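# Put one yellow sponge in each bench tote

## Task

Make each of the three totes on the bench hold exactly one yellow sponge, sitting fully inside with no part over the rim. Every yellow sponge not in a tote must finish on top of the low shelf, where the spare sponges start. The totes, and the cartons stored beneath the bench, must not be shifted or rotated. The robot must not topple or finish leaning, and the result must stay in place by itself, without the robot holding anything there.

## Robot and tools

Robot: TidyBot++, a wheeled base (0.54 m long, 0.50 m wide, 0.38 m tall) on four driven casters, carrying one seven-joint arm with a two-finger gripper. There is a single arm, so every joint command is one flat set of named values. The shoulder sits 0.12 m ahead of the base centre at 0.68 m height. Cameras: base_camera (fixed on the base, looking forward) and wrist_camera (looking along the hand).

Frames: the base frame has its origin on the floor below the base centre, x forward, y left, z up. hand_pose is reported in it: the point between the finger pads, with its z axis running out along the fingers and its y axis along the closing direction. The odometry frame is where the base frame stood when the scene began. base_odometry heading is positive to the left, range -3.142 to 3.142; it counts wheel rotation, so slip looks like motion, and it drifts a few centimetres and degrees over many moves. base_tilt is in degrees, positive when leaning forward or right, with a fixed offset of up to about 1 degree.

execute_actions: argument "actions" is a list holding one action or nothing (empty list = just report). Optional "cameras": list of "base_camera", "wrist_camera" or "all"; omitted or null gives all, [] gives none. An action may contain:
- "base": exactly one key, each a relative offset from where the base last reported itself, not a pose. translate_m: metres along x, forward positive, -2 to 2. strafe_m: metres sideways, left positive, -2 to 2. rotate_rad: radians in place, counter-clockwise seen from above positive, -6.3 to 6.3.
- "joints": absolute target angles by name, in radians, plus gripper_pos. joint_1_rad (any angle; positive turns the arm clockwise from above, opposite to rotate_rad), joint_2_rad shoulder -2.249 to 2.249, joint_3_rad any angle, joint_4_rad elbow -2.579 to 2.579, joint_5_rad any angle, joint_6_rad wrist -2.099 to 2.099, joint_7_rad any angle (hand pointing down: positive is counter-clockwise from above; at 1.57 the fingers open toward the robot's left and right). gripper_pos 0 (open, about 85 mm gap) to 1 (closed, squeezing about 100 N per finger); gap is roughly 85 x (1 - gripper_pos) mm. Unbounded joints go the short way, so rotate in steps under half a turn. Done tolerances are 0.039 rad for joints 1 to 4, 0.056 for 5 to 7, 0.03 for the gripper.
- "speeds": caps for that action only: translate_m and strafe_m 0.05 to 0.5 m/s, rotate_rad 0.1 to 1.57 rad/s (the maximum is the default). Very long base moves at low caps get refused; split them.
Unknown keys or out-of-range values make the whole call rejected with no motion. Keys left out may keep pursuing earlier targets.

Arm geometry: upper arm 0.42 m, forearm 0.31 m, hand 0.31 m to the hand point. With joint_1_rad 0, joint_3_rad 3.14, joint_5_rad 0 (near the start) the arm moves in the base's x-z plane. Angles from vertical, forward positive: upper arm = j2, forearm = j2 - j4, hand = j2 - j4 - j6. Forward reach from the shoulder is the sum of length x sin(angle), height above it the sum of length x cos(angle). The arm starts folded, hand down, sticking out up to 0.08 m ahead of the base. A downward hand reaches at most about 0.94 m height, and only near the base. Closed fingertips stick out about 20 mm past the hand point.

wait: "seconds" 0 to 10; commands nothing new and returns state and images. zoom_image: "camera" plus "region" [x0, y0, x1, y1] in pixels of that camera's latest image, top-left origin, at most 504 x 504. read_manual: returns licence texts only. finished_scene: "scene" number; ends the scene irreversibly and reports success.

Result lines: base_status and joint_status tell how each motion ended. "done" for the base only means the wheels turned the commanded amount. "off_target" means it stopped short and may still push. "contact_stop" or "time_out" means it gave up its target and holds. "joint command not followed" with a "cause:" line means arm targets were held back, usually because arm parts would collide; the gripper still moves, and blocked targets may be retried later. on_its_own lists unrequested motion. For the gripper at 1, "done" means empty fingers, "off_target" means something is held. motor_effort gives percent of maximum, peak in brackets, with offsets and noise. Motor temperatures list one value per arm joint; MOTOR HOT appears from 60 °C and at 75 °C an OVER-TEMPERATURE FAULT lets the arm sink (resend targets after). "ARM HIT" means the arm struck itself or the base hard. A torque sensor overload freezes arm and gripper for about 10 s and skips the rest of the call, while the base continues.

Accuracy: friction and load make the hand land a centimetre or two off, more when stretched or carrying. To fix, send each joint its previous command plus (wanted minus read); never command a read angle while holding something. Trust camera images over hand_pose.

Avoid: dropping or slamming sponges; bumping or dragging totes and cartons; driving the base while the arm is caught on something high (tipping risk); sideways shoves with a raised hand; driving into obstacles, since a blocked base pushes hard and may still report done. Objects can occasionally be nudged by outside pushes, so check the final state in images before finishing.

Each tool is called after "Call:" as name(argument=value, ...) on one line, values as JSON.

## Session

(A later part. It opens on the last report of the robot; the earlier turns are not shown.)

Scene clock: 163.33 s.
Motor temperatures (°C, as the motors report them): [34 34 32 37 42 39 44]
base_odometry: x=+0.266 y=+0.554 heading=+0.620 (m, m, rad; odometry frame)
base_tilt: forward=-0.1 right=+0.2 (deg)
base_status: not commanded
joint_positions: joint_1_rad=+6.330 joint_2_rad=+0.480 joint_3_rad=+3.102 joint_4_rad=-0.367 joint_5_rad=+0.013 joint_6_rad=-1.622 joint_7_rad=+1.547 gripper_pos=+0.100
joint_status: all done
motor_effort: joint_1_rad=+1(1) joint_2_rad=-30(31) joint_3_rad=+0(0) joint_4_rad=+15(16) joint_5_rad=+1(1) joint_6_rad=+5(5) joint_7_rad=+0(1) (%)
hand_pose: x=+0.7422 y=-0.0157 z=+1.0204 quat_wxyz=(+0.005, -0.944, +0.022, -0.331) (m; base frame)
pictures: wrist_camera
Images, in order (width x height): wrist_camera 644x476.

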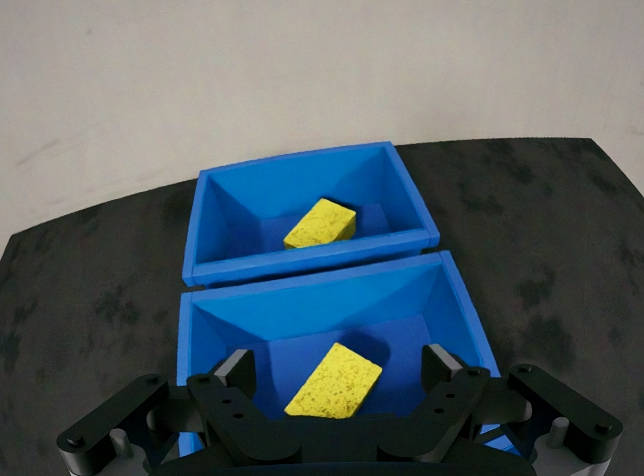

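Call:
execute_actions(actions=[{"joints":{"joint_2_rad":0.7,"joint_4_rad":-0.15,"joint_6_rad":-1.85}}], cameras=["wrist_camera"])

Call:
execute_actions(actions=[{"base":{"translate_m":-0.4},"joints":{"joint_2_rad":0.0,"joint_4_rad":-0.9,"joint_6_rad":-1.2,"joint_1_rad":-1.3}}])

Scene clock: 169.53 s.
Motor temperatures (°C, as the motors report them): [34 34 32 37 42 39 44]
base_odometry: x=+0.266 y=+0.554 heading=+0.620 (m, m, rad; odometry frame)
base_tilt: forward=-0.1 right=+0.3 (deg)
base_status: not commanded
joint_positions: joint_1_rad=+6.330 joint_2_rad=+0.699 joint_3_rad=+3.102 joint_4_rad=-0.166 joint_5_rad=+0.013 joint_6_rad=-1.829 joint_7_rad=+1.547 gripper_pos=+0.100
joint_status: all done
motor_effort: joint_1_rad=+1(1) joint_2_rad=-35(40) joint_3_rad=+0(0) joint_4_rad=+14(14) joint_5_rad=+1(1) joint_6_rad=+3(5) joint_7_rad=-1(1) (%)
hand_pose: x=+0.7632 y=-0.0190 z=+0.9276 quat_wxyz=(+0.008, -0.975, +0.025, -0.222) (m; base frame)
pictures: wrist_camera
Images, in order (width x height): wrist_camera 644x476.

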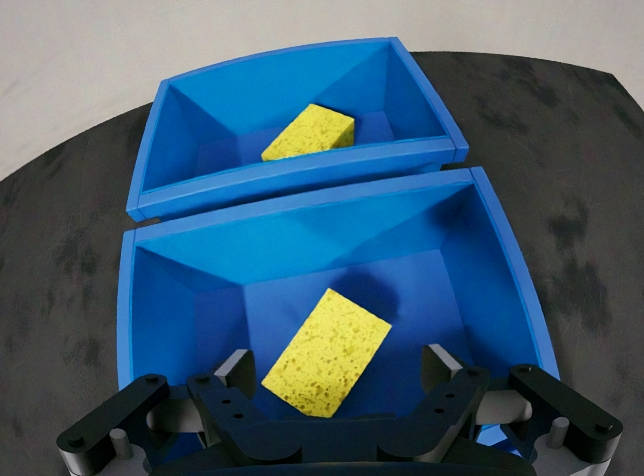

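Scene clock: 172.17 s.
Motor temperatures (°C, as the motors report them): [34 34 32 37 42 39 44]
base_odometry: x=-0.059 y=+0.321 heading=+0.620 (m, m, rad; odometry frame)
base_tilt: forward=-0.2 right=+0.3 (deg)
base_status: done
joint_positions: joint_1_rad=+5.005 joint_2_rad=+0.023 joint_3_rad=+3.096 joint_4_rad=-0.884 joint_5_rad=+0.013 joint_6_rad=-1.224 joint_7_rad=+1.547 gripper_pos=+0.100
joint_status: all done
motor_effort: joint_1_rad=+1(4) joint_2_rad=-17(40) joint_3_rad=+0(3) joint_4_rad=+16(17) joint_5_rad=+1(3) joint_6_rad=+7(8) joint_7_rad=+0(0) (%)
hand_pose: x=+0.2490 y=+0.5040 z=+1.1306 quat_wxyz=(+0.297, -0.698, -0.528, -0.382) (m; base frame)
pictures: base_camera, wrist_camera
Images, in order (width x height): base_camera 644x364, wrist_camera 644x476.

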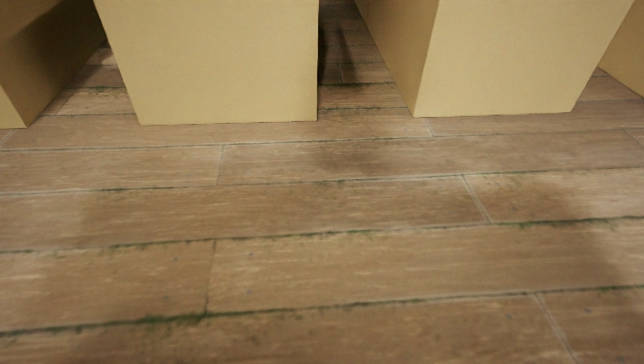

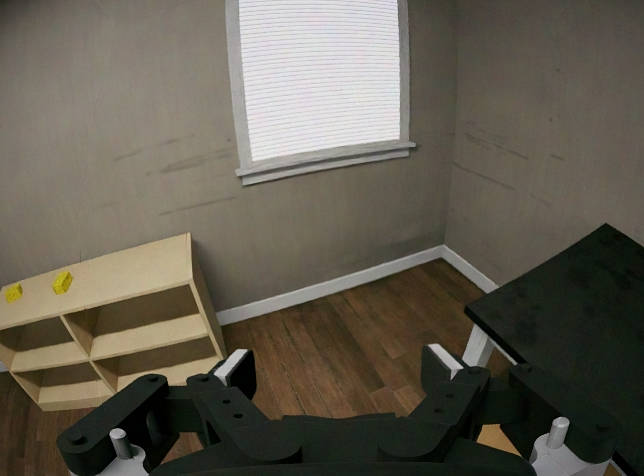

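Call:
execute_actions(actions=[{"base":{"translate_m":0.42},"joints":{"joint_2_rad":0.75,"joint_4_rad":0.0,"joint_6_rad":-1.45,"joint_1_rad":0.03}}], cameras=["wrist_camera"])

Scene clock: 179.83 s.
Motor temperatures (°C, as the motors report them): [34 34 32 37 42 39 44]
base_odometry: x=+0.283 y=+0.566 heading=+0.620 (m, m, rad; odometry frame)
base_tilt: forward=-0.2 right=+0.2 (deg)
base_status: done
joint_positions: joint_1_rad=+6.300 joint_2_rad=+0.724 joint_3_rad=+3.100 joint_4_rad=-0.015 joint_5_rad=+0.013 joint_6_rad=-1.425 joint_7_rad=+1.547 gripper_pos=+0.100
joint_status: all done
motor_effort: joint_1_rad=+1(5) joint_2_rad=-38(41) joint_3_rad=+0(2) joint_4_rad=+14(17) joint_5_rad=+1(2) joint_6_rad=+7(8) joint_7_rad=+0(0) (%)
hand_pose: x=+0.8672 y=-0.0022 z=+1.0558 quat_wxyz=(+0.015, -0.883, +0.013, -0.470) (m; base frame)
pictures: wrist_camera
Images, in order (width x height): wrist_camera 644x476.

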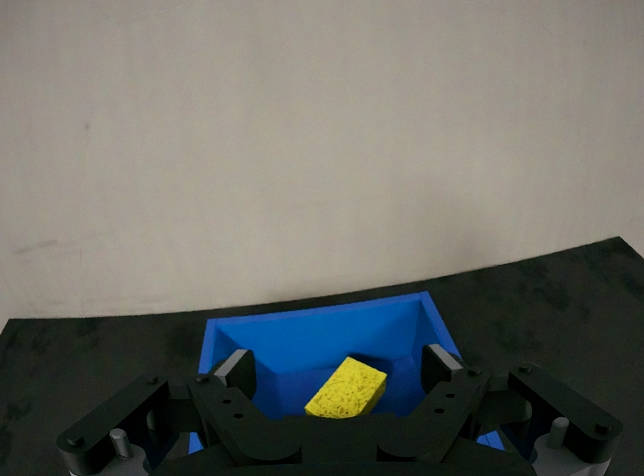

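Call:
execute_actions(actions=[{"joints":{"joint_6_rad":-1.95}}], cameras=["wrist_camera"])

Scene clock: 182.30 s.
Motor temperatures (°C, as the motors report them): [34 34 32 37 42 39 44]
base_odometry: x=+0.283 y=+0.566 heading=+0.620 (m, m, rad; odometry frame)
base_tilt: forward=-0.2 right=+0.3 (deg)
base_status: not commanded
joint_positions: joint_1_rad=+6.300 joint_2_rad=+0.731 joint_3_rad=+3.100 joint_4_rad=-0.013 joint_5_rad=+0.013 joint_6_rad=-1.950 joint_7_rad=+1.547 gripper_pos=+0.100
joint_status: all done
motor_effort: joint_1_rad=+1(1) joint_2_rad=-36(37) joint_3_rad=+0(0) joint_4_rad=+12(14) joint_5_rad=+1(1) joint_6_rad=+3(7) joint_7_rad=+0(0) (%)
hand_pose: x=+0.7471 y=-0.0008 z=+0.9462 quat_wxyz=(+0.013, -0.975, +0.012, -0.222) (m; base frame)
pictures: wrist_camera
Images, in order (width x height): wrist_camera 644x476.

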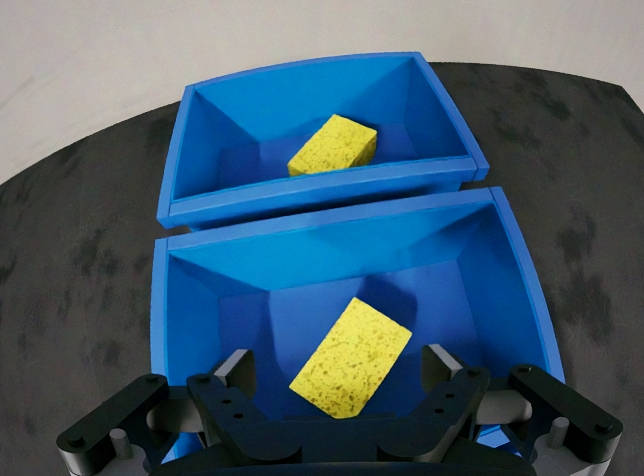

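Call:
execute_actions(actions=[{"base":{"translate_m":-0.3},"joints":{"joint_2_rad":0.0,"joint_4_rad":-0.9,"joint_6_rad":-1.2}}], cameras=[])

Call:
finished_scene(scene=1)

Scene clock: 188.50 s.
Motor temperatures (°C, as the motors report them): [34 34 32 37 42 39 44]
base_odometry: x=+0.038 y=+0.391 heading=+0.620 (m, m, rad; odometry frame)
base_tilt: forward=-0.1 right=+0.2 (deg)
base_status: done
joint_positions: joint_1_rad=+6.301 joint_2_rad=+0.006 joint_3_rad=+3.100 joint_4_rad=-0.885 joint_5_rad=+0.013 joint_6_rad=-1.223 joint_7_rad=+1.547 gripper_pos=+0.100
joint_status: all done
motor_effort: joint_1_rad=+1(4) joint_2_rad=-16(40) joint_3_rad=+0(1) joint_4_rad=+16(17) joint_5_rad=+1(0) joint_6_rad=+7(8) joint_7_rad=+1(0) (%)
hand_pose: x=+0.6320 y=+0.0100 z=+1.1391 quat_wxyz=(+0.006, -0.871, +0.001, -0.491) (m; base frame)
pictures: none
No camera images: the call's "cameras" was empty. Leave "cameras" out to get every camera's image.

The scene is finished: the task was done.


## Next scene

The same job, from a new start.

Call:
execute_actions(actions=[{"joints":{"joint_6_rad":0.35,"joint_1_rad":-0.6}}])

Scene clock: 1.87 s.
Motor temperatures (°C, as the motors report them): [34 34 32 36 42 39 44]
base_odometry: x=+0.000 y=+0.000 heading=+0.000 (m, m, rad; odometry frame)
base_tilt: forward=-0.2 right=+0.2 (deg)
base_status: not commanded
joint_positions: joint_1_rad=-0.579 joint_2_rad=-0.359 joint_3_rad=+3.139 joint_4_rad=-2.543 joint_5_rad=+0.010 joint_6_rad=+0.331 joint_7_rad=+1.549 gripper_pos=+0.000
joint_status: all done
motor_effort: joint_1_rad=+1(2) joint_2_rad=-4(4) joint_3_rad=+1(1) joint_4_rad=+17(17) joint_5_rad=+1(1) joint_6_rad=+8(8) joint_7_rad=+1(0) (%)
hand_pose: x=+0.4589 y=+0.2262 z=+0.8085 quat_wxyz=(-0.177, +0.767, +0.225, +0.574) (m; base frame)
pictures: base_camera, wrist_camera
Images, in order (width x height): base_camera 644x364, wrist_camera 644x476.

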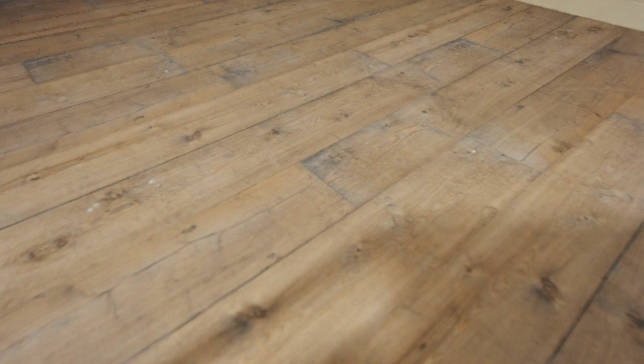

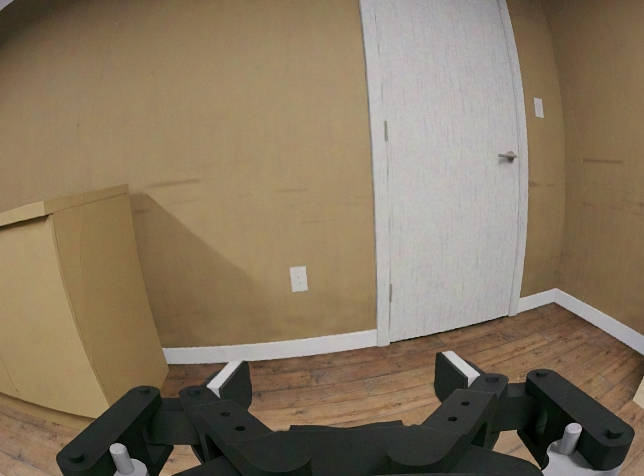

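Call:
execute_actions(actions=[{"joints":{"joint_1_rad":0.9}}], cameras=["wrist_camera"])

Call:
execute_actions(actions=[{"joints":{"joint_1_rad":2.5}}], cameras=["wrist_camera"])

Scene clock: 8.03 s.
Motor temperatures (°C, as the motors report them): [34 34 32 36 42 39 44]
base_odometry: x=+0.000 y=+0.000 heading=+0.000 (m, m, rad; odometry frame)
base_tilt: forward=-0.2 right=+0.1 (deg)
base_status: not commanded
joint_positions: joint_1_rad=+0.879 joint_2_rad=-0.359 joint_3_rad=+3.139 joint_4_rad=-2.543 joint_5_rad=+0.010 joint_6_rad=+0.331 joint_7_rad=+1.549 gripper_pos=+0.000
joint_status: all done
motor_effort: joint_1_rad=+1(0) joint_2_rad=-4(4) joint_3_rad=+1(1) joint_4_rad=+17(17) joint_5_rad=+1(1) joint_6_rad=+8(8) joint_7_rad=+0(0) (%)
hand_pose: x=+0.3822 y=-0.3121 z=+0.8085 quat_wxyz=(+0.251, +0.722, -0.342, +0.546) (m; base frame)
pictures: wrist_camera
Images, in order (width x height): wrist_camera 644x476.

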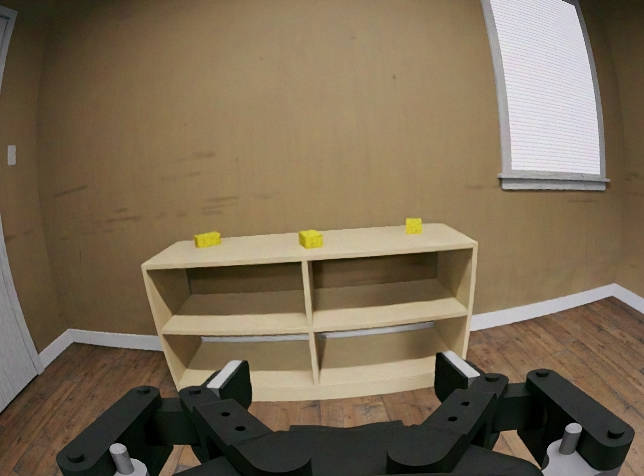

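Scene clock: 10.83 s.
Motor temperatures (°C, as the motors report them): [34 34 32 36 42 39 44]
base_odometry: x=+0.000 y=+0.000 heading=+0.000 (m, m, rad; odometry frame)
base_tilt: forward=-0.2 right=+0.2 (deg)
base_status: not commanded
joint_positions: joint_1_rad=+2.479 joint_2_rad=-0.359 joint_3_rad=+3.139 joint_4_rad=-2.543 joint_5_rad=+0.010 joint_6_rad=+0.331 joint_7_rad=+1.549 gripper_pos=+0.000
joint_status: all done
motor_effort: joint_1_rad=+0(0) joint_2_rad=-4(5) joint_3_rad=+0(1) joint_4_rad=+17(17) joint_5_rad=+1(1) joint_6_rad=+8(8) joint_7_rad=+0(0) (%)
hand_pose: x=-0.2007 y=-0.2540 z=+0.8085 quat_wxyz=(+0.566, +0.257, -0.757, +0.201) (m; base frame)
pictures: wrist_camera
Images, in order (width x height): wrist_camera 644x476.

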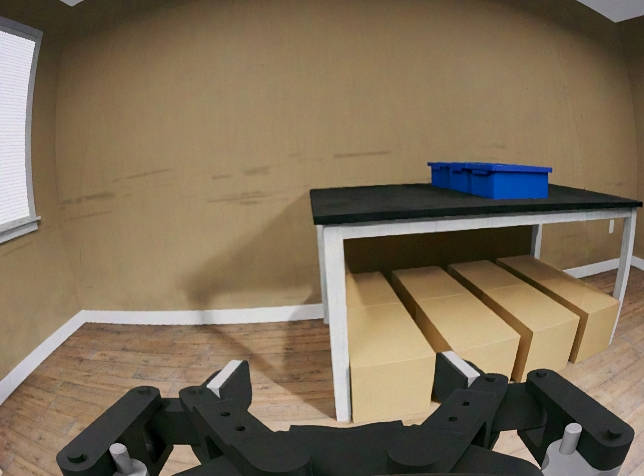

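Call:
execute_actions(actions=[{"base":{"rotate_rad":-0.82},"joints":{"joint_1_rad":0,"joint_2_rad":0.0,"joint_4_rad":-1.2,"joint_6_rad":-1.6}}])

Scene clock: 18.17 s.
Motor temperatures (°C, as the motors report them): [34 34 32 36 42 39 44]
base_odometry: x=+0.000 y=+0.000 heading=-0.819 (m, m, rad; odometry frame)
base_tilt: forward=-0.1 right=+0.3 (deg)
base_status: done
joint_positions: joint_1_rad=+0.020 joint_2_rad=-0.025 joint_3_rad=+3.139 joint_4_rad=-1.215 joint_5_rad=+0.010 joint_6_rad=-1.575 joint_7_rad=+1.549 gripper_pos=+0.000
joint_status: all done
motor_effort: joint_1_rad=+0(0) joint_2_rad=-15(15) joint_3_rad=+0(1) joint_4_rad=+16(19) joint_5_rad=+1(2) joint_6_rad=+3(9) joint_7_rad=+0(0) (%)
hand_pose: x=+0.5145 y=-0.0086 z=+0.9297 quat_wxyz=(+0.004, +0.982, -0.020, +0.187) (m; base frame)
pictures: base_camera, wrist_camera
Images, in order (width x height): base_camera 644x364, wrist_camera 644x476.

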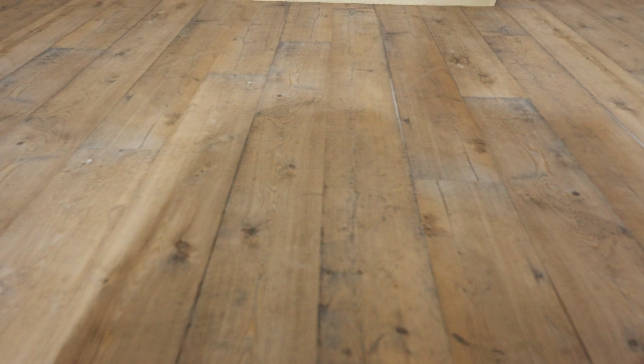

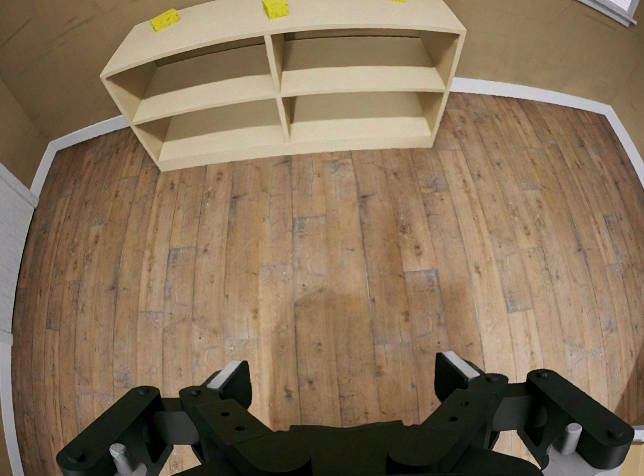

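Call:
execute_actions(actions=[{"base":{"translate_m":0.82},"joints":{"joint_2_rad":0.2,"joint_4_rad":-1.47,"joint_6_rad":-1.47}}])

Scene clock: 23.90 s.
Motor temperatures (°C, as the motors report them): [34 34 32 37 42 39 44]
base_odometry: x=+0.559 y=-0.600 heading=-0.820 (m, m, rad; odometry frame)
base_tilt: forward=-0.1 right=+0.2 (deg)
base_status: done
joint_positions: joint_1_rad=+0.020 joint_2_rad=+0.193 joint_3_rad=+3.139 joint_4_rad=-1.466 joint_5_rad=+0.010 joint_6_rad=-1.490 joint_7_rad=+1.549 gripper_pos=+0.000
joint_status: all done
motor_effort: joint_1_rad=+0(1) joint_2_rad=-21(24) joint_3_rad=+1(1) joint_4_rad=+15(17) joint_5_rad=+1(2) joint_6_rad=-1(3) joint_7_rad=+0(0) (%)
hand_pose: x=+0.5106 y=-0.0086 z=+0.7557 quat_wxyz=(+0.005, +1.000, -0.019, -0.004) (m; base frame)
pictures: base_camera, wrist_camera
Images, in order (width x height): base_camera 644x364, wrist_camera 644x476.

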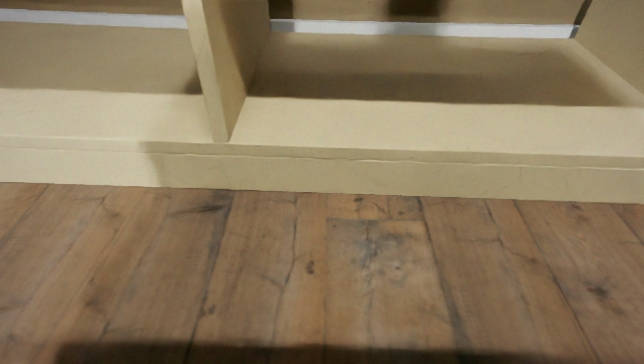

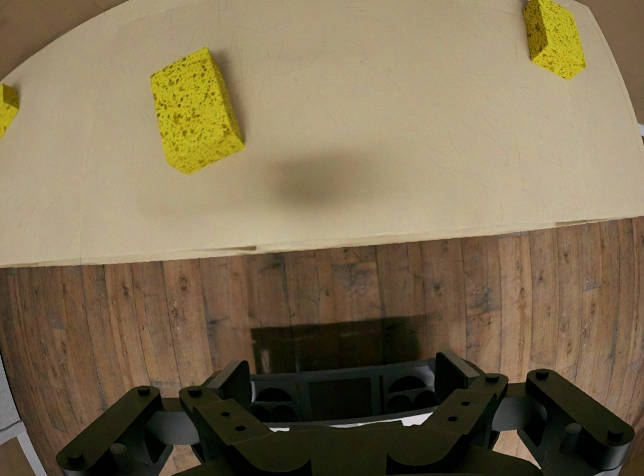

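Call:
execute_actions(actions=[{"base":{"strafe_m":0.105},"joints":{"joint_7_rad":1.78}}], cameras=[])

Call:
execute_actions(actions=[{"base":{"translate_m":0.165},"joints":{"joint_2_rad":0.228,"joint_4_rad":-1.64,"joint_6_rad":-1.26}}], cameras=["wrist_camera"])

Scene clock: 32.93 s.
Motor temperatures (°C, as the motors report them): [34 34 32 37 42 39 44]
base_odometry: x=+0.636 y=-0.529 heading=-0.820 (m, m, rad; odometry frame)
base_tilt: forward=-0.2 right=+0.2 (deg)
base_status: done
joint_positions: joint_1_rad=+0.011 joint_2_rad=+0.193 joint_3_rad=+3.137 joint_4_rad=-1.466 joint_5_rad=+0.010 joint_6_rad=-1.490 joint_7_rad=+1.756 gripper_pos=+0.000
joint_status: all done
motor_effort: joint_1_rad=+1(3) joint_2_rad=-21(23) joint_3_rad=+0(2) joint_4_rad=+15(16) joint_5_rad=+1(0) joint_6_rad=-1(1) joint_7_rad=+0(1) (%)
hand_pose: x=+0.5107 y=-0.0042 z=+0.7558 quat_wxyz=(+0.004, +0.996, +0.090, -0.004) (m; base frame)
pictures: none
No camera images: the call's "cameras" was empty. Leave "cameras" out to get every camera's image.

Scene clock: 34.43 s.
Motor temperatures (°C, as the motors report them): [34 34 32 37 42 39 44]
base_odometry: x=+0.749 y=-0.649 heading=-0.820 (m, m, rad; odometry frame)
base_tilt: forward=-0.2 right=+0.2 (deg)
base_status: done
joint_positions: joint_1_rad=+0.011 joint_2_rad=+0.222 joint_3_rad=+3.137 joint_4_rad=-1.625 joint_5_rad=+0.010 joint_6_rad=-1.279 joint_7_rad=+1.756 gripper_pos=+0.000
joint_status: all done
motor_effort: joint_1_rad=+1(1) joint_2_rad=-22(25) joint_3_rad=+0(0) joint_4_rad=+15(17) joint_5_rad=+1(2) joint_6_rad=+0(0) joint_7_rad=+0(0) (%)
hand_pose: x=+0.5189 y=-0.0041 z=+0.6951 quat_wxyz=(+0.005, +0.996, +0.090, +0.007) (m; base frame)
pictures: wrist_camera
Images, in order (width x height): wrist_camera 644x476.

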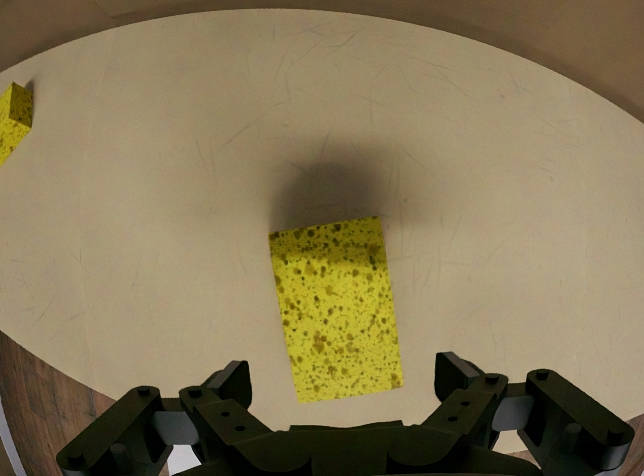

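Call:
execute_actions(actions=[{"base":{"translate_m":0.02},"joints":{"joint_7_rad":1.95,"joint_2_rad":0.277,"joint_4_rad":-1.752,"joint_6_rad":-1.118}}], cameras=["wrist_camera"])

Scene clock: 38.00 s.
Motor temperatures (°C, as the motors report them): [34 34 32 37 42 39 44]
base_odometry: x=+0.763 y=-0.664 heading=-0.820 (m, m, rad; odometry frame)
base_tilt: forward=-0.2 right=+0.2 (deg)
base_status: done
joint_positions: joint_1_rad=+0.011 joint_2_rad=+0.266 joint_3_rad=+3.137 joint_4_rad=-1.744 joint_5_rad=+0.010 joint_6_rad=-1.142 joint_7_rad=+1.910 gripper_pos=+0.000
joint_status: all done
motor_effort: joint_1_rad=+1(2) joint_2_rad=-23(25) joint_3_rad=+0(1) joint_4_rad=+14(16) joint_5_rad=+1(2) joint_6_rad=-1(0) joint_7_rad=-1(1) (%)
hand_pose: x=+0.5106 y=-0.0039 z=+0.6426 quat_wxyz=(+0.003, +0.986, +0.168, -0.006) (m; base frame)
pictures: wrist_camera
Images, in order (width x height): wrist_camera 644x476.

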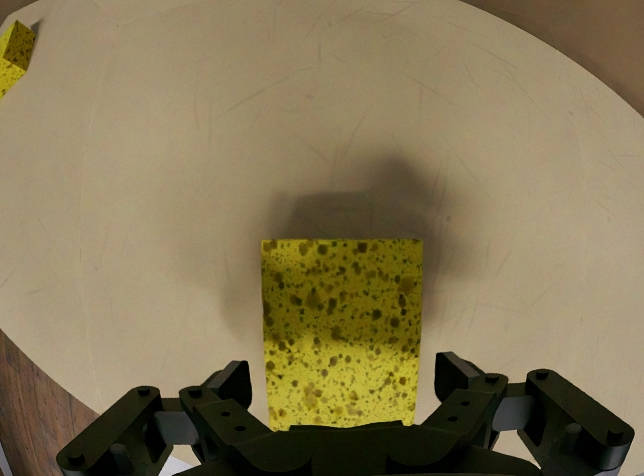

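Call:
execute_actions(actions=[{"joints":{"gripper_pos":1}}], cameras=[])

Call:
execute_actions(actions=[{"joints":{"joint_2_rad":0.0,"joint_4_rad":-1.3,"joint_6_rad":-1.5}}], cameras=[])

Call:
execute_actions(actions=[{"base":{"translate_m":-0.4},"joints":{"joint_7_rad":1.57,"joint_4_rad":-0.9,"joint_6_rad":-1.3}}], cameras=[])

Call:
execute_actions(actions=[{"base":{"rotate_rad":-1.57}}], cameras=[])

Call:
execute_actions(actions=[{"base":{"strafe_m":-1.4}}])

Scene clock: 48.67 s.
Motor temperatures (°C, as the motors report them): [34 34 32 37 42 39 44]
base_odometry: x=+0.762 y=-0.664 heading=-0.820 (m, m, rad; odometry frame)
base_tilt: forward=-0.2 right=+0.3 (deg)
base_status: not commanded
joint_positions: joint_1_rad=+0.011 joint_2_rad=+0.263 joint_3_rad=+3.137 joint_4_rad=-1.744 joint_5_rad=+0.010 joint_6_rad=-1.141 joint_7_rad=+1.910 gripper_pos=+0.384
joint_status: gripper_pos off_target (ended at +0.384, target +1.000)
motor_effort: joint_1_rad=+1(0) joint_2_rad=-19(24) joint_3_rad=+1(0) joint_4_rad=+11(15) joint_5_rad=+1(2) joint_6_rad=-1(4) joint_7_rad=-1(0) (%)
hand_pose: x=+0.5114 y=-0.0039 z=+0.6441 quat_wxyz=(+0.003, +0.986, +0.168, -0.004) (m; base frame)
pictures: none
No camera images: the call's "cameras" was empty. Leave "cameras" out to get every camera's image.

Scene clock: 50.30 s.
Motor temperatures (°C, as the motors report them): [34 34 32 37 42 39 44]
base_odometry: x=+0.762 y=-0.664 heading=-0.820 (m, m, rad; odometry frame)
base_tilt: forward=-0.2 right=+0.2 (deg)
base_status: not commanded
joint_positions: joint_1_rad=+0.011 joint_2_rad=+0.009 joint_3_rad=+3.137 joint_4_rad=-1.311 joint_5_rad=+0.010 joint_6_rad=-1.476 joint_7_rad=+1.910 gripper_pos=+0.384
joint_status: all done
motor_effort: joint_1_rad=+1(1) joint_2_rad=-16(26) joint_3_rad=+1(0) joint_4_rad=+17(17) joint_5_rad=+1(2) joint_6_rad=+3(3) joint_7_rad=+1(0) (%)
hand_pose: x=+0.5325 y=-0.0043 z=+0.8875 quat_wxyz=(+0.034, +0.972, +0.163, +0.168) (m; base frame)
pictures: none
No camera images: the call's "cameras" was empty. Leave "cameras" out to get every camera's image.

Scene clock: 52.57 s.
Motor temperatures (°C, as the motors report them): [34 34 32 37 42 39 44]
base_odometry: x=+0.490 y=-0.371 heading=-0.820 (m, m, rad; odometry frame)
base_tilt: forward=-0.2 right=+0.1 (deg)
base_status: done
joint_positions: joint_1_rad=+0.010 joint_2_rad=-0.002 joint_3_rad=+3.138 joint_4_rad=-0.912 joint_5_rad=+0.010 joint_6_rad=-1.325 joint_7_rad=+1.612 gripper_pos=+0.384
joint_status: all done
motor_effort: joint_1_rad=+1(1) joint_2_rad=-14(20) joint_3_rad=+0(1) joint_4_rad=+16(18) joint_5_rad=+1(0) joint_6_rad=+7(7) joint_7_rad=-1(0) (%)
hand_pose: x=+0.6112 y=-0.0047 z=+1.1037 quat_wxyz=(+0.015, +0.899, +0.015, +0.438) (m; base frame)
pictures: none
No camera images: the call's "cameras" was empty. Leave "cameras" out to get every camera's image.

Scene clock: 54.90 s.
Motor temperatures (°C, as the motors report them): [34 34 32 37 42 39 44]
base_odometry: x=+0.490 y=-0.371 heading=-2.390 (m, m, rad; odometry frame)
base_tilt: forward=-0.2 right=+0.3 (deg)
base_status: done
joint_positions: joint_1_rad=+0.010 joint_2_rad=-0.002 joint_3_rad=+3.143 joint_4_rad=-0.912 joint_5_rad=+0.010 joint_6_rad=-1.323 joint_7_rad=+1.612 gripper_pos=+0.384
joint_status: not commanded
motor_effort: joint_1_rad=+0(3) joint_2_rad=-16(19) joint_3_rad=+0(2) joint_4_rad=+16(17) joint_5_rad=+1(2) joint_6_rad=+7(7) joint_7_rad=+0(0) (%)
hand_pose: x=+0.6120 y=-0.0072 z=+1.1041 quat_wxyz=(+0.016, +0.898, +0.012, +0.439) (m; base frame)
pictures: none
No camera images: the call's "cameras" was empty. Leave "cameras" out to get every camera's image.

Scene clock: 59.07 s.
Motor temperatures (°C, as the motors report them): [34 34 32 37 42 39 44]
base_odometry: x=-0.465 y=+0.653 heading=-2.391 (m, m, rad; odometry frame)
base_tilt: forward=-0.2 right=+0.2 (deg)
base_status: done
joint_positions: joint_1_rad=+0.009 joint_2_rad=-0.002 joint_3_rad=+3.141 joint_4_rad=-0.912 joint_5_rad=+0.010 joint_6_rad=-1.323 joint_7_rad=+1.612 gripper_pos=+0.384
joint_status: not commanded
motor_effort: joint_1_rad=+0(3) joint_2_rad=-16(17) joint_3_rad=+0(3) joint_4_rad=+16(17) joint_5_rad=+1(2) joint_6_rad=+7(7) joint_7_rad=+0(0) (%)
hand_pose: x=+0.6120 y=-0.0061 z=+1.1041 quat_wxyz=(+0.016, +0.898, +0.013, +0.439) (m; base frame)
pictures: base_camera, wrist_camera
Images, in order (width x height): base_camera 644x364, wrist_camera 644x476.

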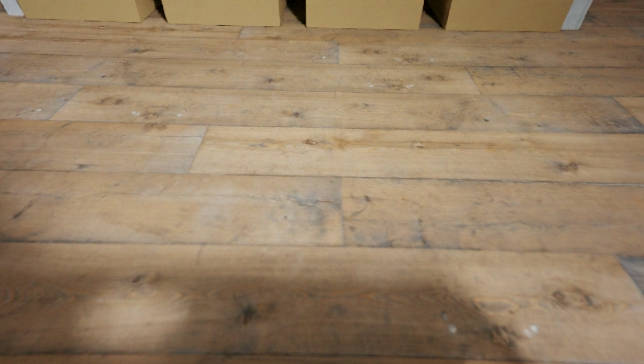

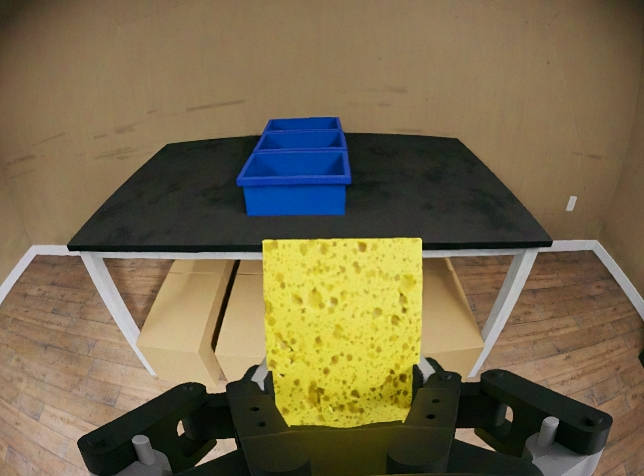

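Call:
execute_actions(actions=[{"base":{"strafe_m":0.08}}], cameras=[])

Call:
execute_actions(actions=[{"base":{"translate_m":0.7},"joints":{"joint_4_rad":-0.75,"joint_6_rad":-1.75}}])

Scene clock: 63.93 s.
Motor temperatures (°C, as the motors report them): [34 34 32 37 42 39 44]
base_odometry: x=-0.411 y=+0.595 heading=-2.390 (m, m, rad; odometry frame)
base_tilt: forward=-0.2 right=+0.3 (deg)
base_status: done
joint_positions: joint_1_rad=+0.009 joint_2_rad=-0.002 joint_3_rad=+3.138 joint_4_rad=-0.912 joint_5_rad=+0.010 joint_6_rad=-1.323 joint_7_rad=+1.612 gripper_pos=+0.384
joint_status: not commanded
motor_effort: joint_1_rad=+1(2) joint_2_rad=-16(17) joint_3_rad=+1(2) joint_4_rad=+16(17) joint_5_rad=+1(0) joint_6_rad=+7(7) joint_7_rad=+0(0) (%)
hand_pose: x=+0.6120 y=-0.0039 z=+1.1041 quat_wxyz=(+0.015, +0.898, +0.015, +0.439) (m; base frame)
pictures: none
No camera images: the call's "cameras" was empty. Leave "cameras" out to get every camera's image.

Scene clock: 66.70 s.
Motor temperatures (°C, as the motors report them): [34 34 32 37 42 39 44]
base_odometry: x=-0.922 y=+0.117 heading=-2.391 (m, m, rad; odometry frame)
base_tilt: forward=-0.2 right=+0.1 (deg)
base_status: done
joint_positions: joint_1_rad=+0.009 joint_2_rad=+0.000 joint_3_rad=+3.138 joint_4_rad=-0.762 joint_5_rad=+0.010 joint_6_rad=-1.738 joint_7_rad=+1.612 gripper_pos=+0.384
joint_status: all done
motor_effort: joint_1_rad=+1(1) joint_2_rad=-14(17) joint_3_rad=+1(1) joint_4_rad=+14(17) joint_5_rad=+1(2) joint_6_rad=+5(7) joint_7_rad=-1(0) (%)
hand_pose: x=+0.5223 y=-0.0035 z=+1.0808 quat_wxyz=(+0.011, +0.949, +0.015, +0.315) (m; base frame)
pictures: base_camera, wrist_camera
Images, in order (width x height): base_camera 644x364, wrist_camera 644x476.

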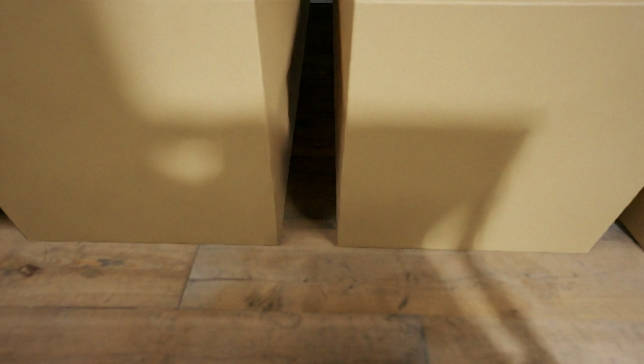

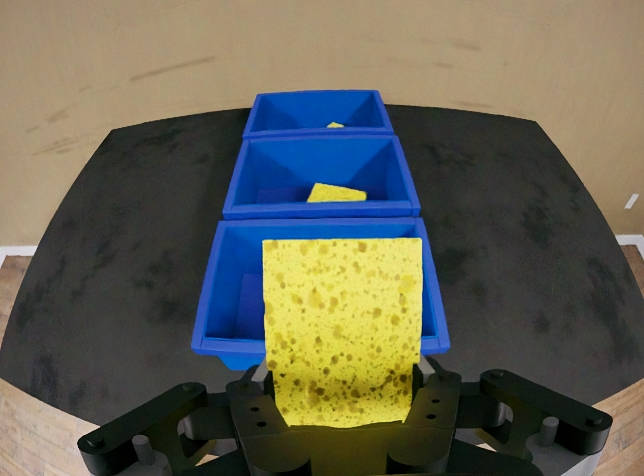

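Call:
execute_actions(actions=[{"base":{"translate_m":0.08},"joints":{"joint_4_rad":-0.85,"joint_6_rad":-2.09}}])

Scene clock: 71.20 s.
Motor temperatures (°C, as the motors report them): [34 34 32 37 42 39 44]
base_odometry: x=-0.981 y=+0.063 heading=-2.391 (m, m, rad; odometry frame)
base_tilt: forward=-0.2 right=+0.2 (deg)
base_status: done
joint_positions: joint_1_rad=+0.009 joint_2_rad=+0.008 joint_3_rad=+3.138 joint_4_rad=-0.845 joint_5_rad=+0.010 joint_6_rad=-2.075 joint_7_rad=+1.612 gripper_pos=+0.384
joint_status: all done
motor_effort: joint_1_rad=+1(0) joint_2_rad=-13(17) joint_3_rad=+1(1) joint_4_rad=+13(15) joint_5_rad=+1(2) joint_6_rad=+1(5) joint_7_rad=-1(0) (%)
hand_pose: x=+0.4249 y=-0.0027 z=+1.0051 quat_wxyz=(+0.006, +0.994, +0.015, +0.106) (m; base frame)
pictures: base_camera, wrist_camera
Images, in order (width x height): base_camera 644x364, wrist_camera 644x476.

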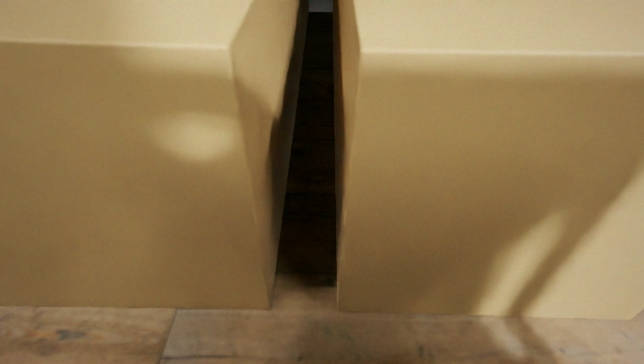

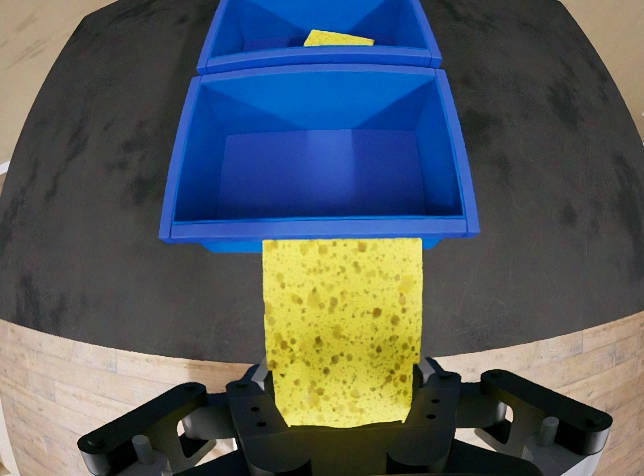

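Call:
execute_actions(actions=[{"base":{"translate_m":0.04},"joints":{"joint_2_rad":0.33,"joint_4_rad":-0.76,"joint_6_rad":-1.9}}], cameras=[])

Call:
execute_actions(actions=[{"joints":{"joint_2_rad":0.37,"joint_4_rad":-0.87,"joint_6_rad":-1.92}}])

Scene clock: 80.07 s.
Motor temperatures (°C, as the motors report them): [34 34 32 37 42 39 44]
base_odometry: x=-1.011 y=+0.035 heading=-2.391 (m, m, rad; odometry frame)
base_tilt: forward=-0.1 right=+0.3 (deg)
base_status: done
joint_positions: joint_1_rad=+0.009 joint_2_rad=+0.332 joint_3_rad=+3.138 joint_4_rad=-0.777 joint_5_rad=+0.010 joint_6_rad=-1.922 joint_7_rad=+1.612 gripper_pos=+0.384
joint_status: all done
motor_effort: joint_1_rad=+1(0) joint_2_rad=-25(29) joint_3_rad=+0(0) joint_4_rad=+14(16) joint_5_rad=+1(1) joint_6_rad=+0(2) joint_7_rad=+0(0) (%)
hand_pose: x=+0.5718 y=-0.0040 z=+0.9105 quat_wxyz=(+0.005, +0.998, +0.016, +0.055) (m; base frame)
pictures: none
No camera images: the call's "cameras" was empty. Leave "cameras" out to get every camera's image.

Scene clock: 81.07 s.
Motor temperatures (°C, as the motors report them): [34 34 32 37 42 39 44]
base_odometry: x=-1.011 y=+0.035 heading=-2.391 (m, m, rad; odometry frame)
base_tilt: forward=-0.2 right=+0.3 (deg)
base_status: not commanded
joint_positions: joint_1_rad=+0.009 joint_2_rad=+0.357 joint_3_rad=+3.138 joint_4_rad=-0.861 joint_5_rad=+0.010 joint_6_rad=-1.922 joint_7_rad=+1.612 gripper_pos=+0.384
joint_status: all done
motor_effort: joint_1_rad=+1(1) joint_2_rad=-27(29) joint_3_rad=+0(0) joint_4_rad=+15(15) joint_5_rad=+1(1) joint_6_rad=-1(0) joint_7_rad=+0(0) (%)
hand_pose: x=+0.5615 y=-0.0039 z=+0.8733 quat_wxyz=(+0.004, +1.000, +0.016, +0.001) (m; base frame)
pictures: base_camera, wrist_camera
Images, in order (width x height): base_camera 644x364, wrist_camera 644x476.

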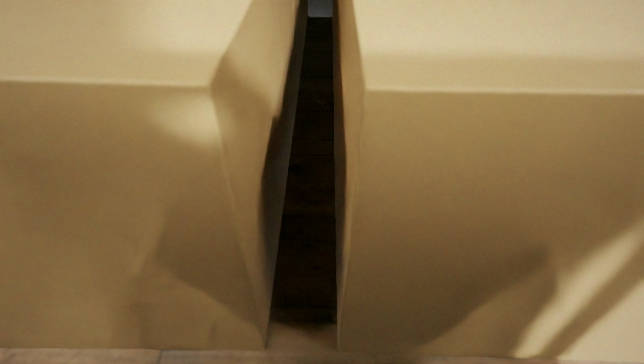

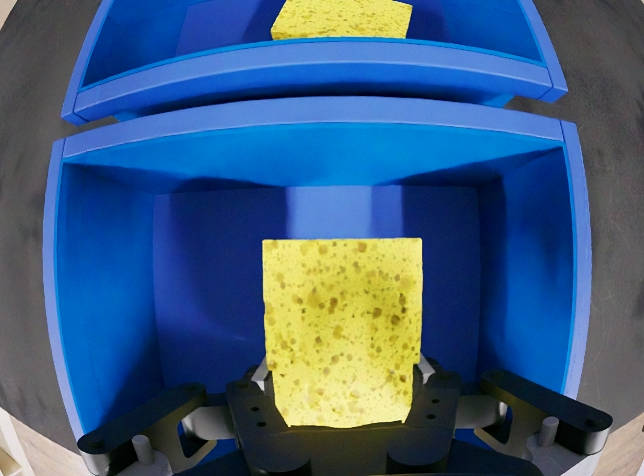

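Similar to before; lower straight down, release.

Call:
execute_actions(actions=[{"joints":{"joint_2_rad":0.415,"joint_4_rad":-1.04,"joint_6_rad":-1.72}}], cameras=["wrist_camera"])

Call:
execute_actions(actions=[{"joints":{"gripper_pos":0.1}}], cameras=[])

Call:
execute_actions(actions=[{"joints":{"joint_2_rad":0.33,"joint_4_rad":-0.76,"joint_6_rad":-1.9}}], cameras=["wrist_camera"])

Call:
execute_actions(actions=[{"joints":{"joint_2_rad":0.72,"joint_4_rad":0.0,"joint_6_rad":-1.75}}], cameras=["wrist_camera"])

Scene clock: 88.63 s.
Motor temperatures (°C, as the motors report them): [34 34 32 37 42 39 44]
base_odometry: x=-1.011 y=+0.035 heading=-2.391 (m, m, rad; odometry frame)
base_tilt: forward=-0.1 right=+0.2 (deg)
base_status: not commanded
joint_positions: joint_1_rad=+0.009 joint_2_rad=+0.404 joint_3_rad=+3.138 joint_4_rad=-1.031 joint_5_rad=+0.010 joint_6_rad=-1.742 joint_7_rad=+1.612 gripper_pos=+0.384
joint_status: all done
motor_effort: joint_1_rad=+1(1) joint_2_rad=-27(31) joint_3_rad=+0(0) joint_4_rad=+15(16) joint_5_rad=+1(1) joint_6_rad=-1(0) joint_7_rad=-1(0) (%)
hand_pose: x=+0.5849 y=-0.0042 z=+0.8003 quat_wxyz=(+0.004, +1.000, +0.017, -0.018) (m; base frame)
pictures: wrist_camera
Images, in order (width x height): wrist_camera 644x476.

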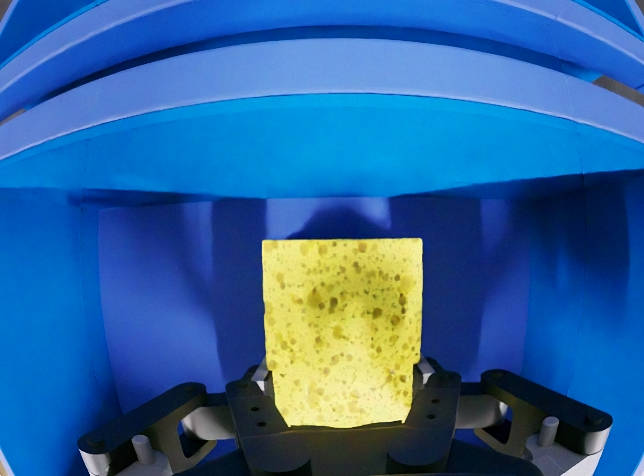

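Scene clock: 89.67 s.
Motor temperatures (°C, as the motors report them): [34 34 32 37 42 39 44]
base_odometry: x=-1.011 y=+0.035 heading=-2.391 (m, m, rad; odometry frame)
base_tilt: forward=-0.1 right=+0.3 (deg)
base_status: not commanded
joint_positions: joint_1_rad=+0.009 joint_2_rad=+0.404 joint_3_rad=+3.138 joint_4_rad=-1.031 joint_5_rad=+0.010 joint_6_rad=-1.742 joint_7_rad=+1.612 gripper_pos=+0.100
joint_status: all done
motor_effort: joint_1_rad=+0(1) joint_2_rad=-29(29) joint_3_rad=+0(0) joint_4_rad=+15(15) joint_5_rad=+1(1) joint_6_rad=-1(1) joint_7_rad=+0(0) (%)
hand_pose: x=+0.5849 y=-0.0042 z=+0.8003 quat_wxyz=(+0.004, +1.000, +0.017, -0.018) (m; base frame)
pictures: none
No camera images: the call's "cameras" was empty. Leave "cameras" out to get every camera's image.

Scene clock: 91.00 s.
Motor temperatures (°C, as the motors report them): [34 34 32 37 42 39 44]
base_odometry: x=-1.011 y=+0.035 heading=-2.391 (m, m, rad; odometry frame)
base_tilt: forward=-0.1 right=+0.3 (deg)
base_status: not commanded
joint_positions: joint_1_rad=+0.009 joint_2_rad=+0.338 joint_3_rad=+3.138 joint_4_rad=-0.769 joint_5_rad=+0.010 joint_6_rad=-1.876 joint_7_rad=+1.612 gripper_pos=+0.100
joint_status: all done
motor_effort: joint_1_rad=+1(1) joint_2_rad=-25(31) joint_3_rad=+0(0) joint_4_rad=+14(16) joint_5_rad=+1(1) joint_6_rad=+1(1) joint_7_rad=+0(0) (%)
hand_pose: x=+0.5887 y=-0.0042 z=+0.9121 quat_wxyz=(+0.006, +0.997, +0.016, +0.079) (m; base frame)
pictures: wrist_camera
Images, in order (width x height): wrist_camera 644x476.

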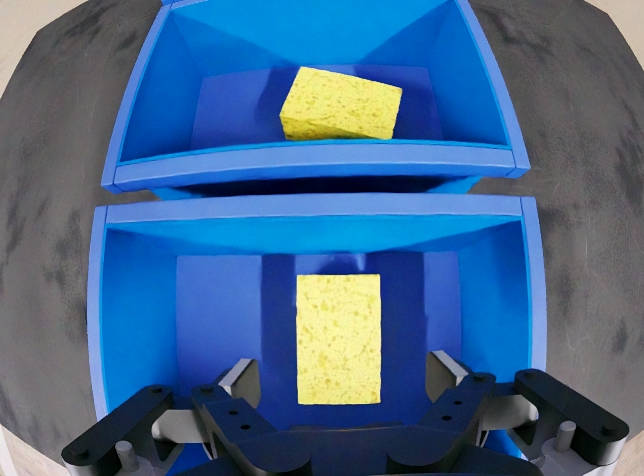

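Scene clock: 93.03 s.
Motor temperatures (°C, as the motors report them): [34 34 32 37 42 39 44]
base_odometry: x=-1.011 y=+0.035 heading=-2.391 (m, m, rad; odometry frame)
base_tilt: forward=-0.2 right=+0.2 (deg)
base_status: not commanded
joint_positions: joint_1_rad=+0.009 joint_2_rad=+0.700 joint_3_rad=+3.138 joint_4_rad=-0.016 joint_5_rad=+0.010 joint_6_rad=-1.775 joint_7_rad=+1.612 gripper_pos=+0.100
joint_status: all done
motor_effort: joint_1_rad=+1(1) joint_2_rad=-35(37) joint_3_rad=+0(0) joint_4_rad=+13(15) joint_5_rad=+1(1) joint_6_rad=+5(4) joint_7_rad=+0(0) (%)
hand_pose: x=+0.7849 y=-0.0062 z=+0.9931 quat_wxyz=(+0.010, +0.947, +0.014, +0.319) (m; base frame)
pictures: wrist_camera
Images, in order (width x height): wrist_camera 644x476.

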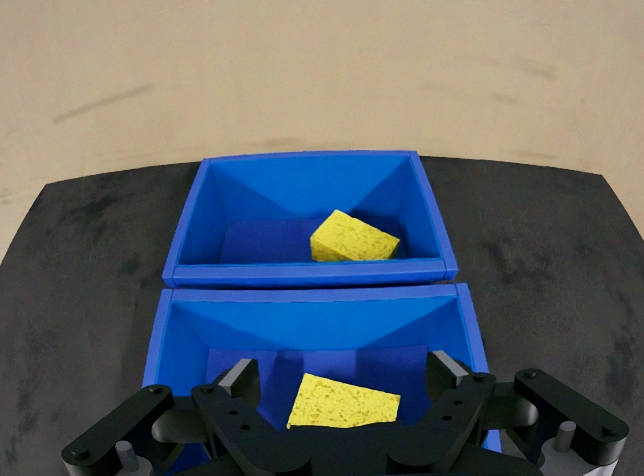

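Call:
execute_actions(actions=[{"joints":{"joint_2_rad":0.5,"joint_4_rad":-0.35,"joint_6_rad":-1.45}}], cameras=["wrist_camera"])

Call:
zoom_image(camera="wrist_camera", region=[180, 150, 480, 400])

Scene clock: 98.53 s.
Motor temperatures (°C, as the motors report them): [34 34 32 37 42 39 44]
base_odometry: x=-1.011 y=+0.035 heading=-2.391 (m, m, rad; odometry frame)
base_tilt: forward=-0.2 right=+0.3 (deg)
base_status: not commanded
joint_positions: joint_1_rad=+0.009 joint_2_rad=+0.512 joint_3_rad=+3.138 joint_4_rad=-0.334 joint_5_rad=+0.010 joint_6_rad=-1.474 joint_7_rad=+1.612 gripper_pos=+0.100
joint_status: all done
motor_effort: joint_1_rad=+0(1) joint_2_rad=-32(37) joint_3_rad=+0(0) joint_4_rad=+15(16) joint_5_rad=+1(1) joint_6_rad=+6(6) joint_7_rad=-1(0) (%)
hand_pose: x=+0.7883 y=-0.0059 z=+1.0449 quat_wxyz=(+0.013, +0.917, +0.014, +0.399) (m; base frame)
pictures: wrist_camera
Images, in order (width x height): wrist_camera 644x476.

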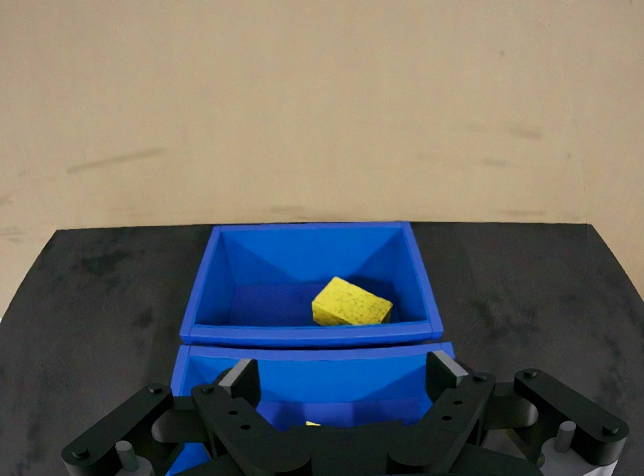

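Region (180, 150, 480, 400) of wrist_camera's 644x476 image, scaled by 1.680.

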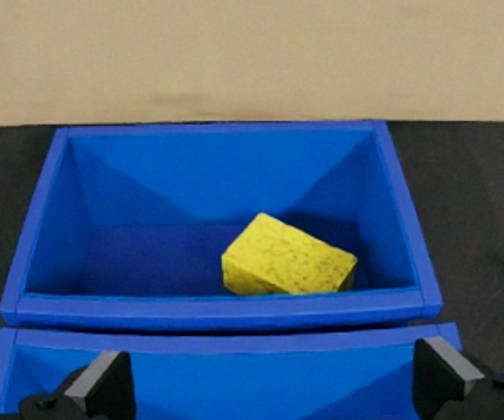

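Call:
execute_actions(actions=[{"joints":{"joint_2_rad":0.5,"joint_4_rad":-0.45,"joint_6_rad":-1.95}}], cameras=["wrist_camera"])

Scene clock: 102.20 s.
Motor temperatures (°C, as the motors report them): [34 34 32 37 42 39 44]
base_odometry: x=-1.011 y=+0.035 heading=-2.391 (m, m, rad; odometry frame)
base_tilt: forward=-0.1 right=+0.2 (deg)
base_status: not commanded
joint_positions: joint_1_rad=+0.009 joint_2_rad=+0.511 joint_3_rad=+3.138 joint_4_rad=-0.444 joint_5_rad=+0.010 joint_6_rad=-1.945 joint_7_rad=+1.612 gripper_pos=+0.100
joint_status: all done
motor_effort: joint_1_rad=+1(1) joint_2_rad=-30(33) joint_3_rad=+0(0) joint_4_rad=+14(16) joint_5_rad=+1(1) joint_6_rad=+2(6) joint_7_rad=+0(0) (%)
hand_pose: x=+0.6557 y=-0.0047 z=+0.9282 quat_wxyz=(+0.006, +0.993, +0.015, +0.120) (m; base frame)
pictures: wrist_camera
Images, in order (width x height): wrist_camera 644x476.

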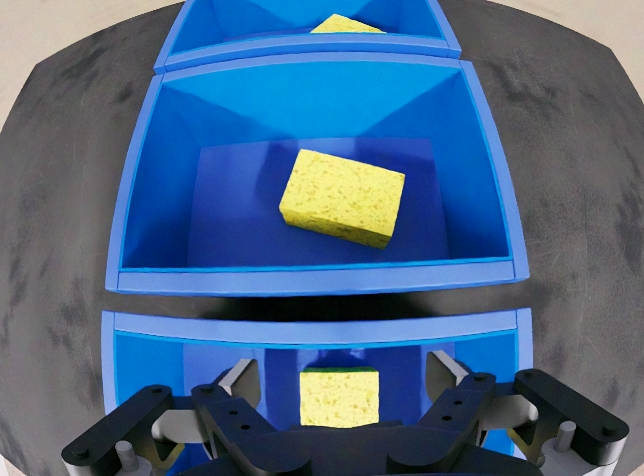

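Single each.

Call:
execute_actions(actions=[{"base":{"translate_m":-0.3},"joints":{"joint_2_rad":0.2,"joint_4_rad":-0.6,"joint_6_rad":-1.5}}], cameras=[])

Call:
finished_scene(scene=2)

Scene clock: 107.73 s.
Motor temperatures (°C, as the motors report them): [34 34 32 37 42 39 44]
base_odometry: x=-0.791 y=+0.240 heading=-2.391 (m, m, rad; odometry frame)
base_tilt: forward=-0.2 right=+0.3 (deg)
base_status: done
joint_positions: joint_1_rad=+0.007 joint_2_rad=+0.188 joint_3_rad=+3.138 joint_4_rad=-0.585 joint_5_rad=+0.010 joint_6_rad=-1.524 joint_7_rad=+1.612 gripper_pos=+0.100
joint_status: all done
motor_effort: joint_1_rad=+1(4) joint_2_rad=-22(36) joint_3_rad=+0(1) joint_4_rad=+15(16) joint_5_rad=+1(2) joint_6_rad=+6(7) joint_7_rad=+1(1) (%)
hand_pose: x=+0.6497 y=-0.0041 z=+1.1139 quat_wxyz=(+0.013, +0.912, +0.015, +0.410) (m; base frame)
pictures: none
No camera images: the call's "cameras" was empty. Leave "cameras" out to get every camera's image.

The scene is finished: the task was done.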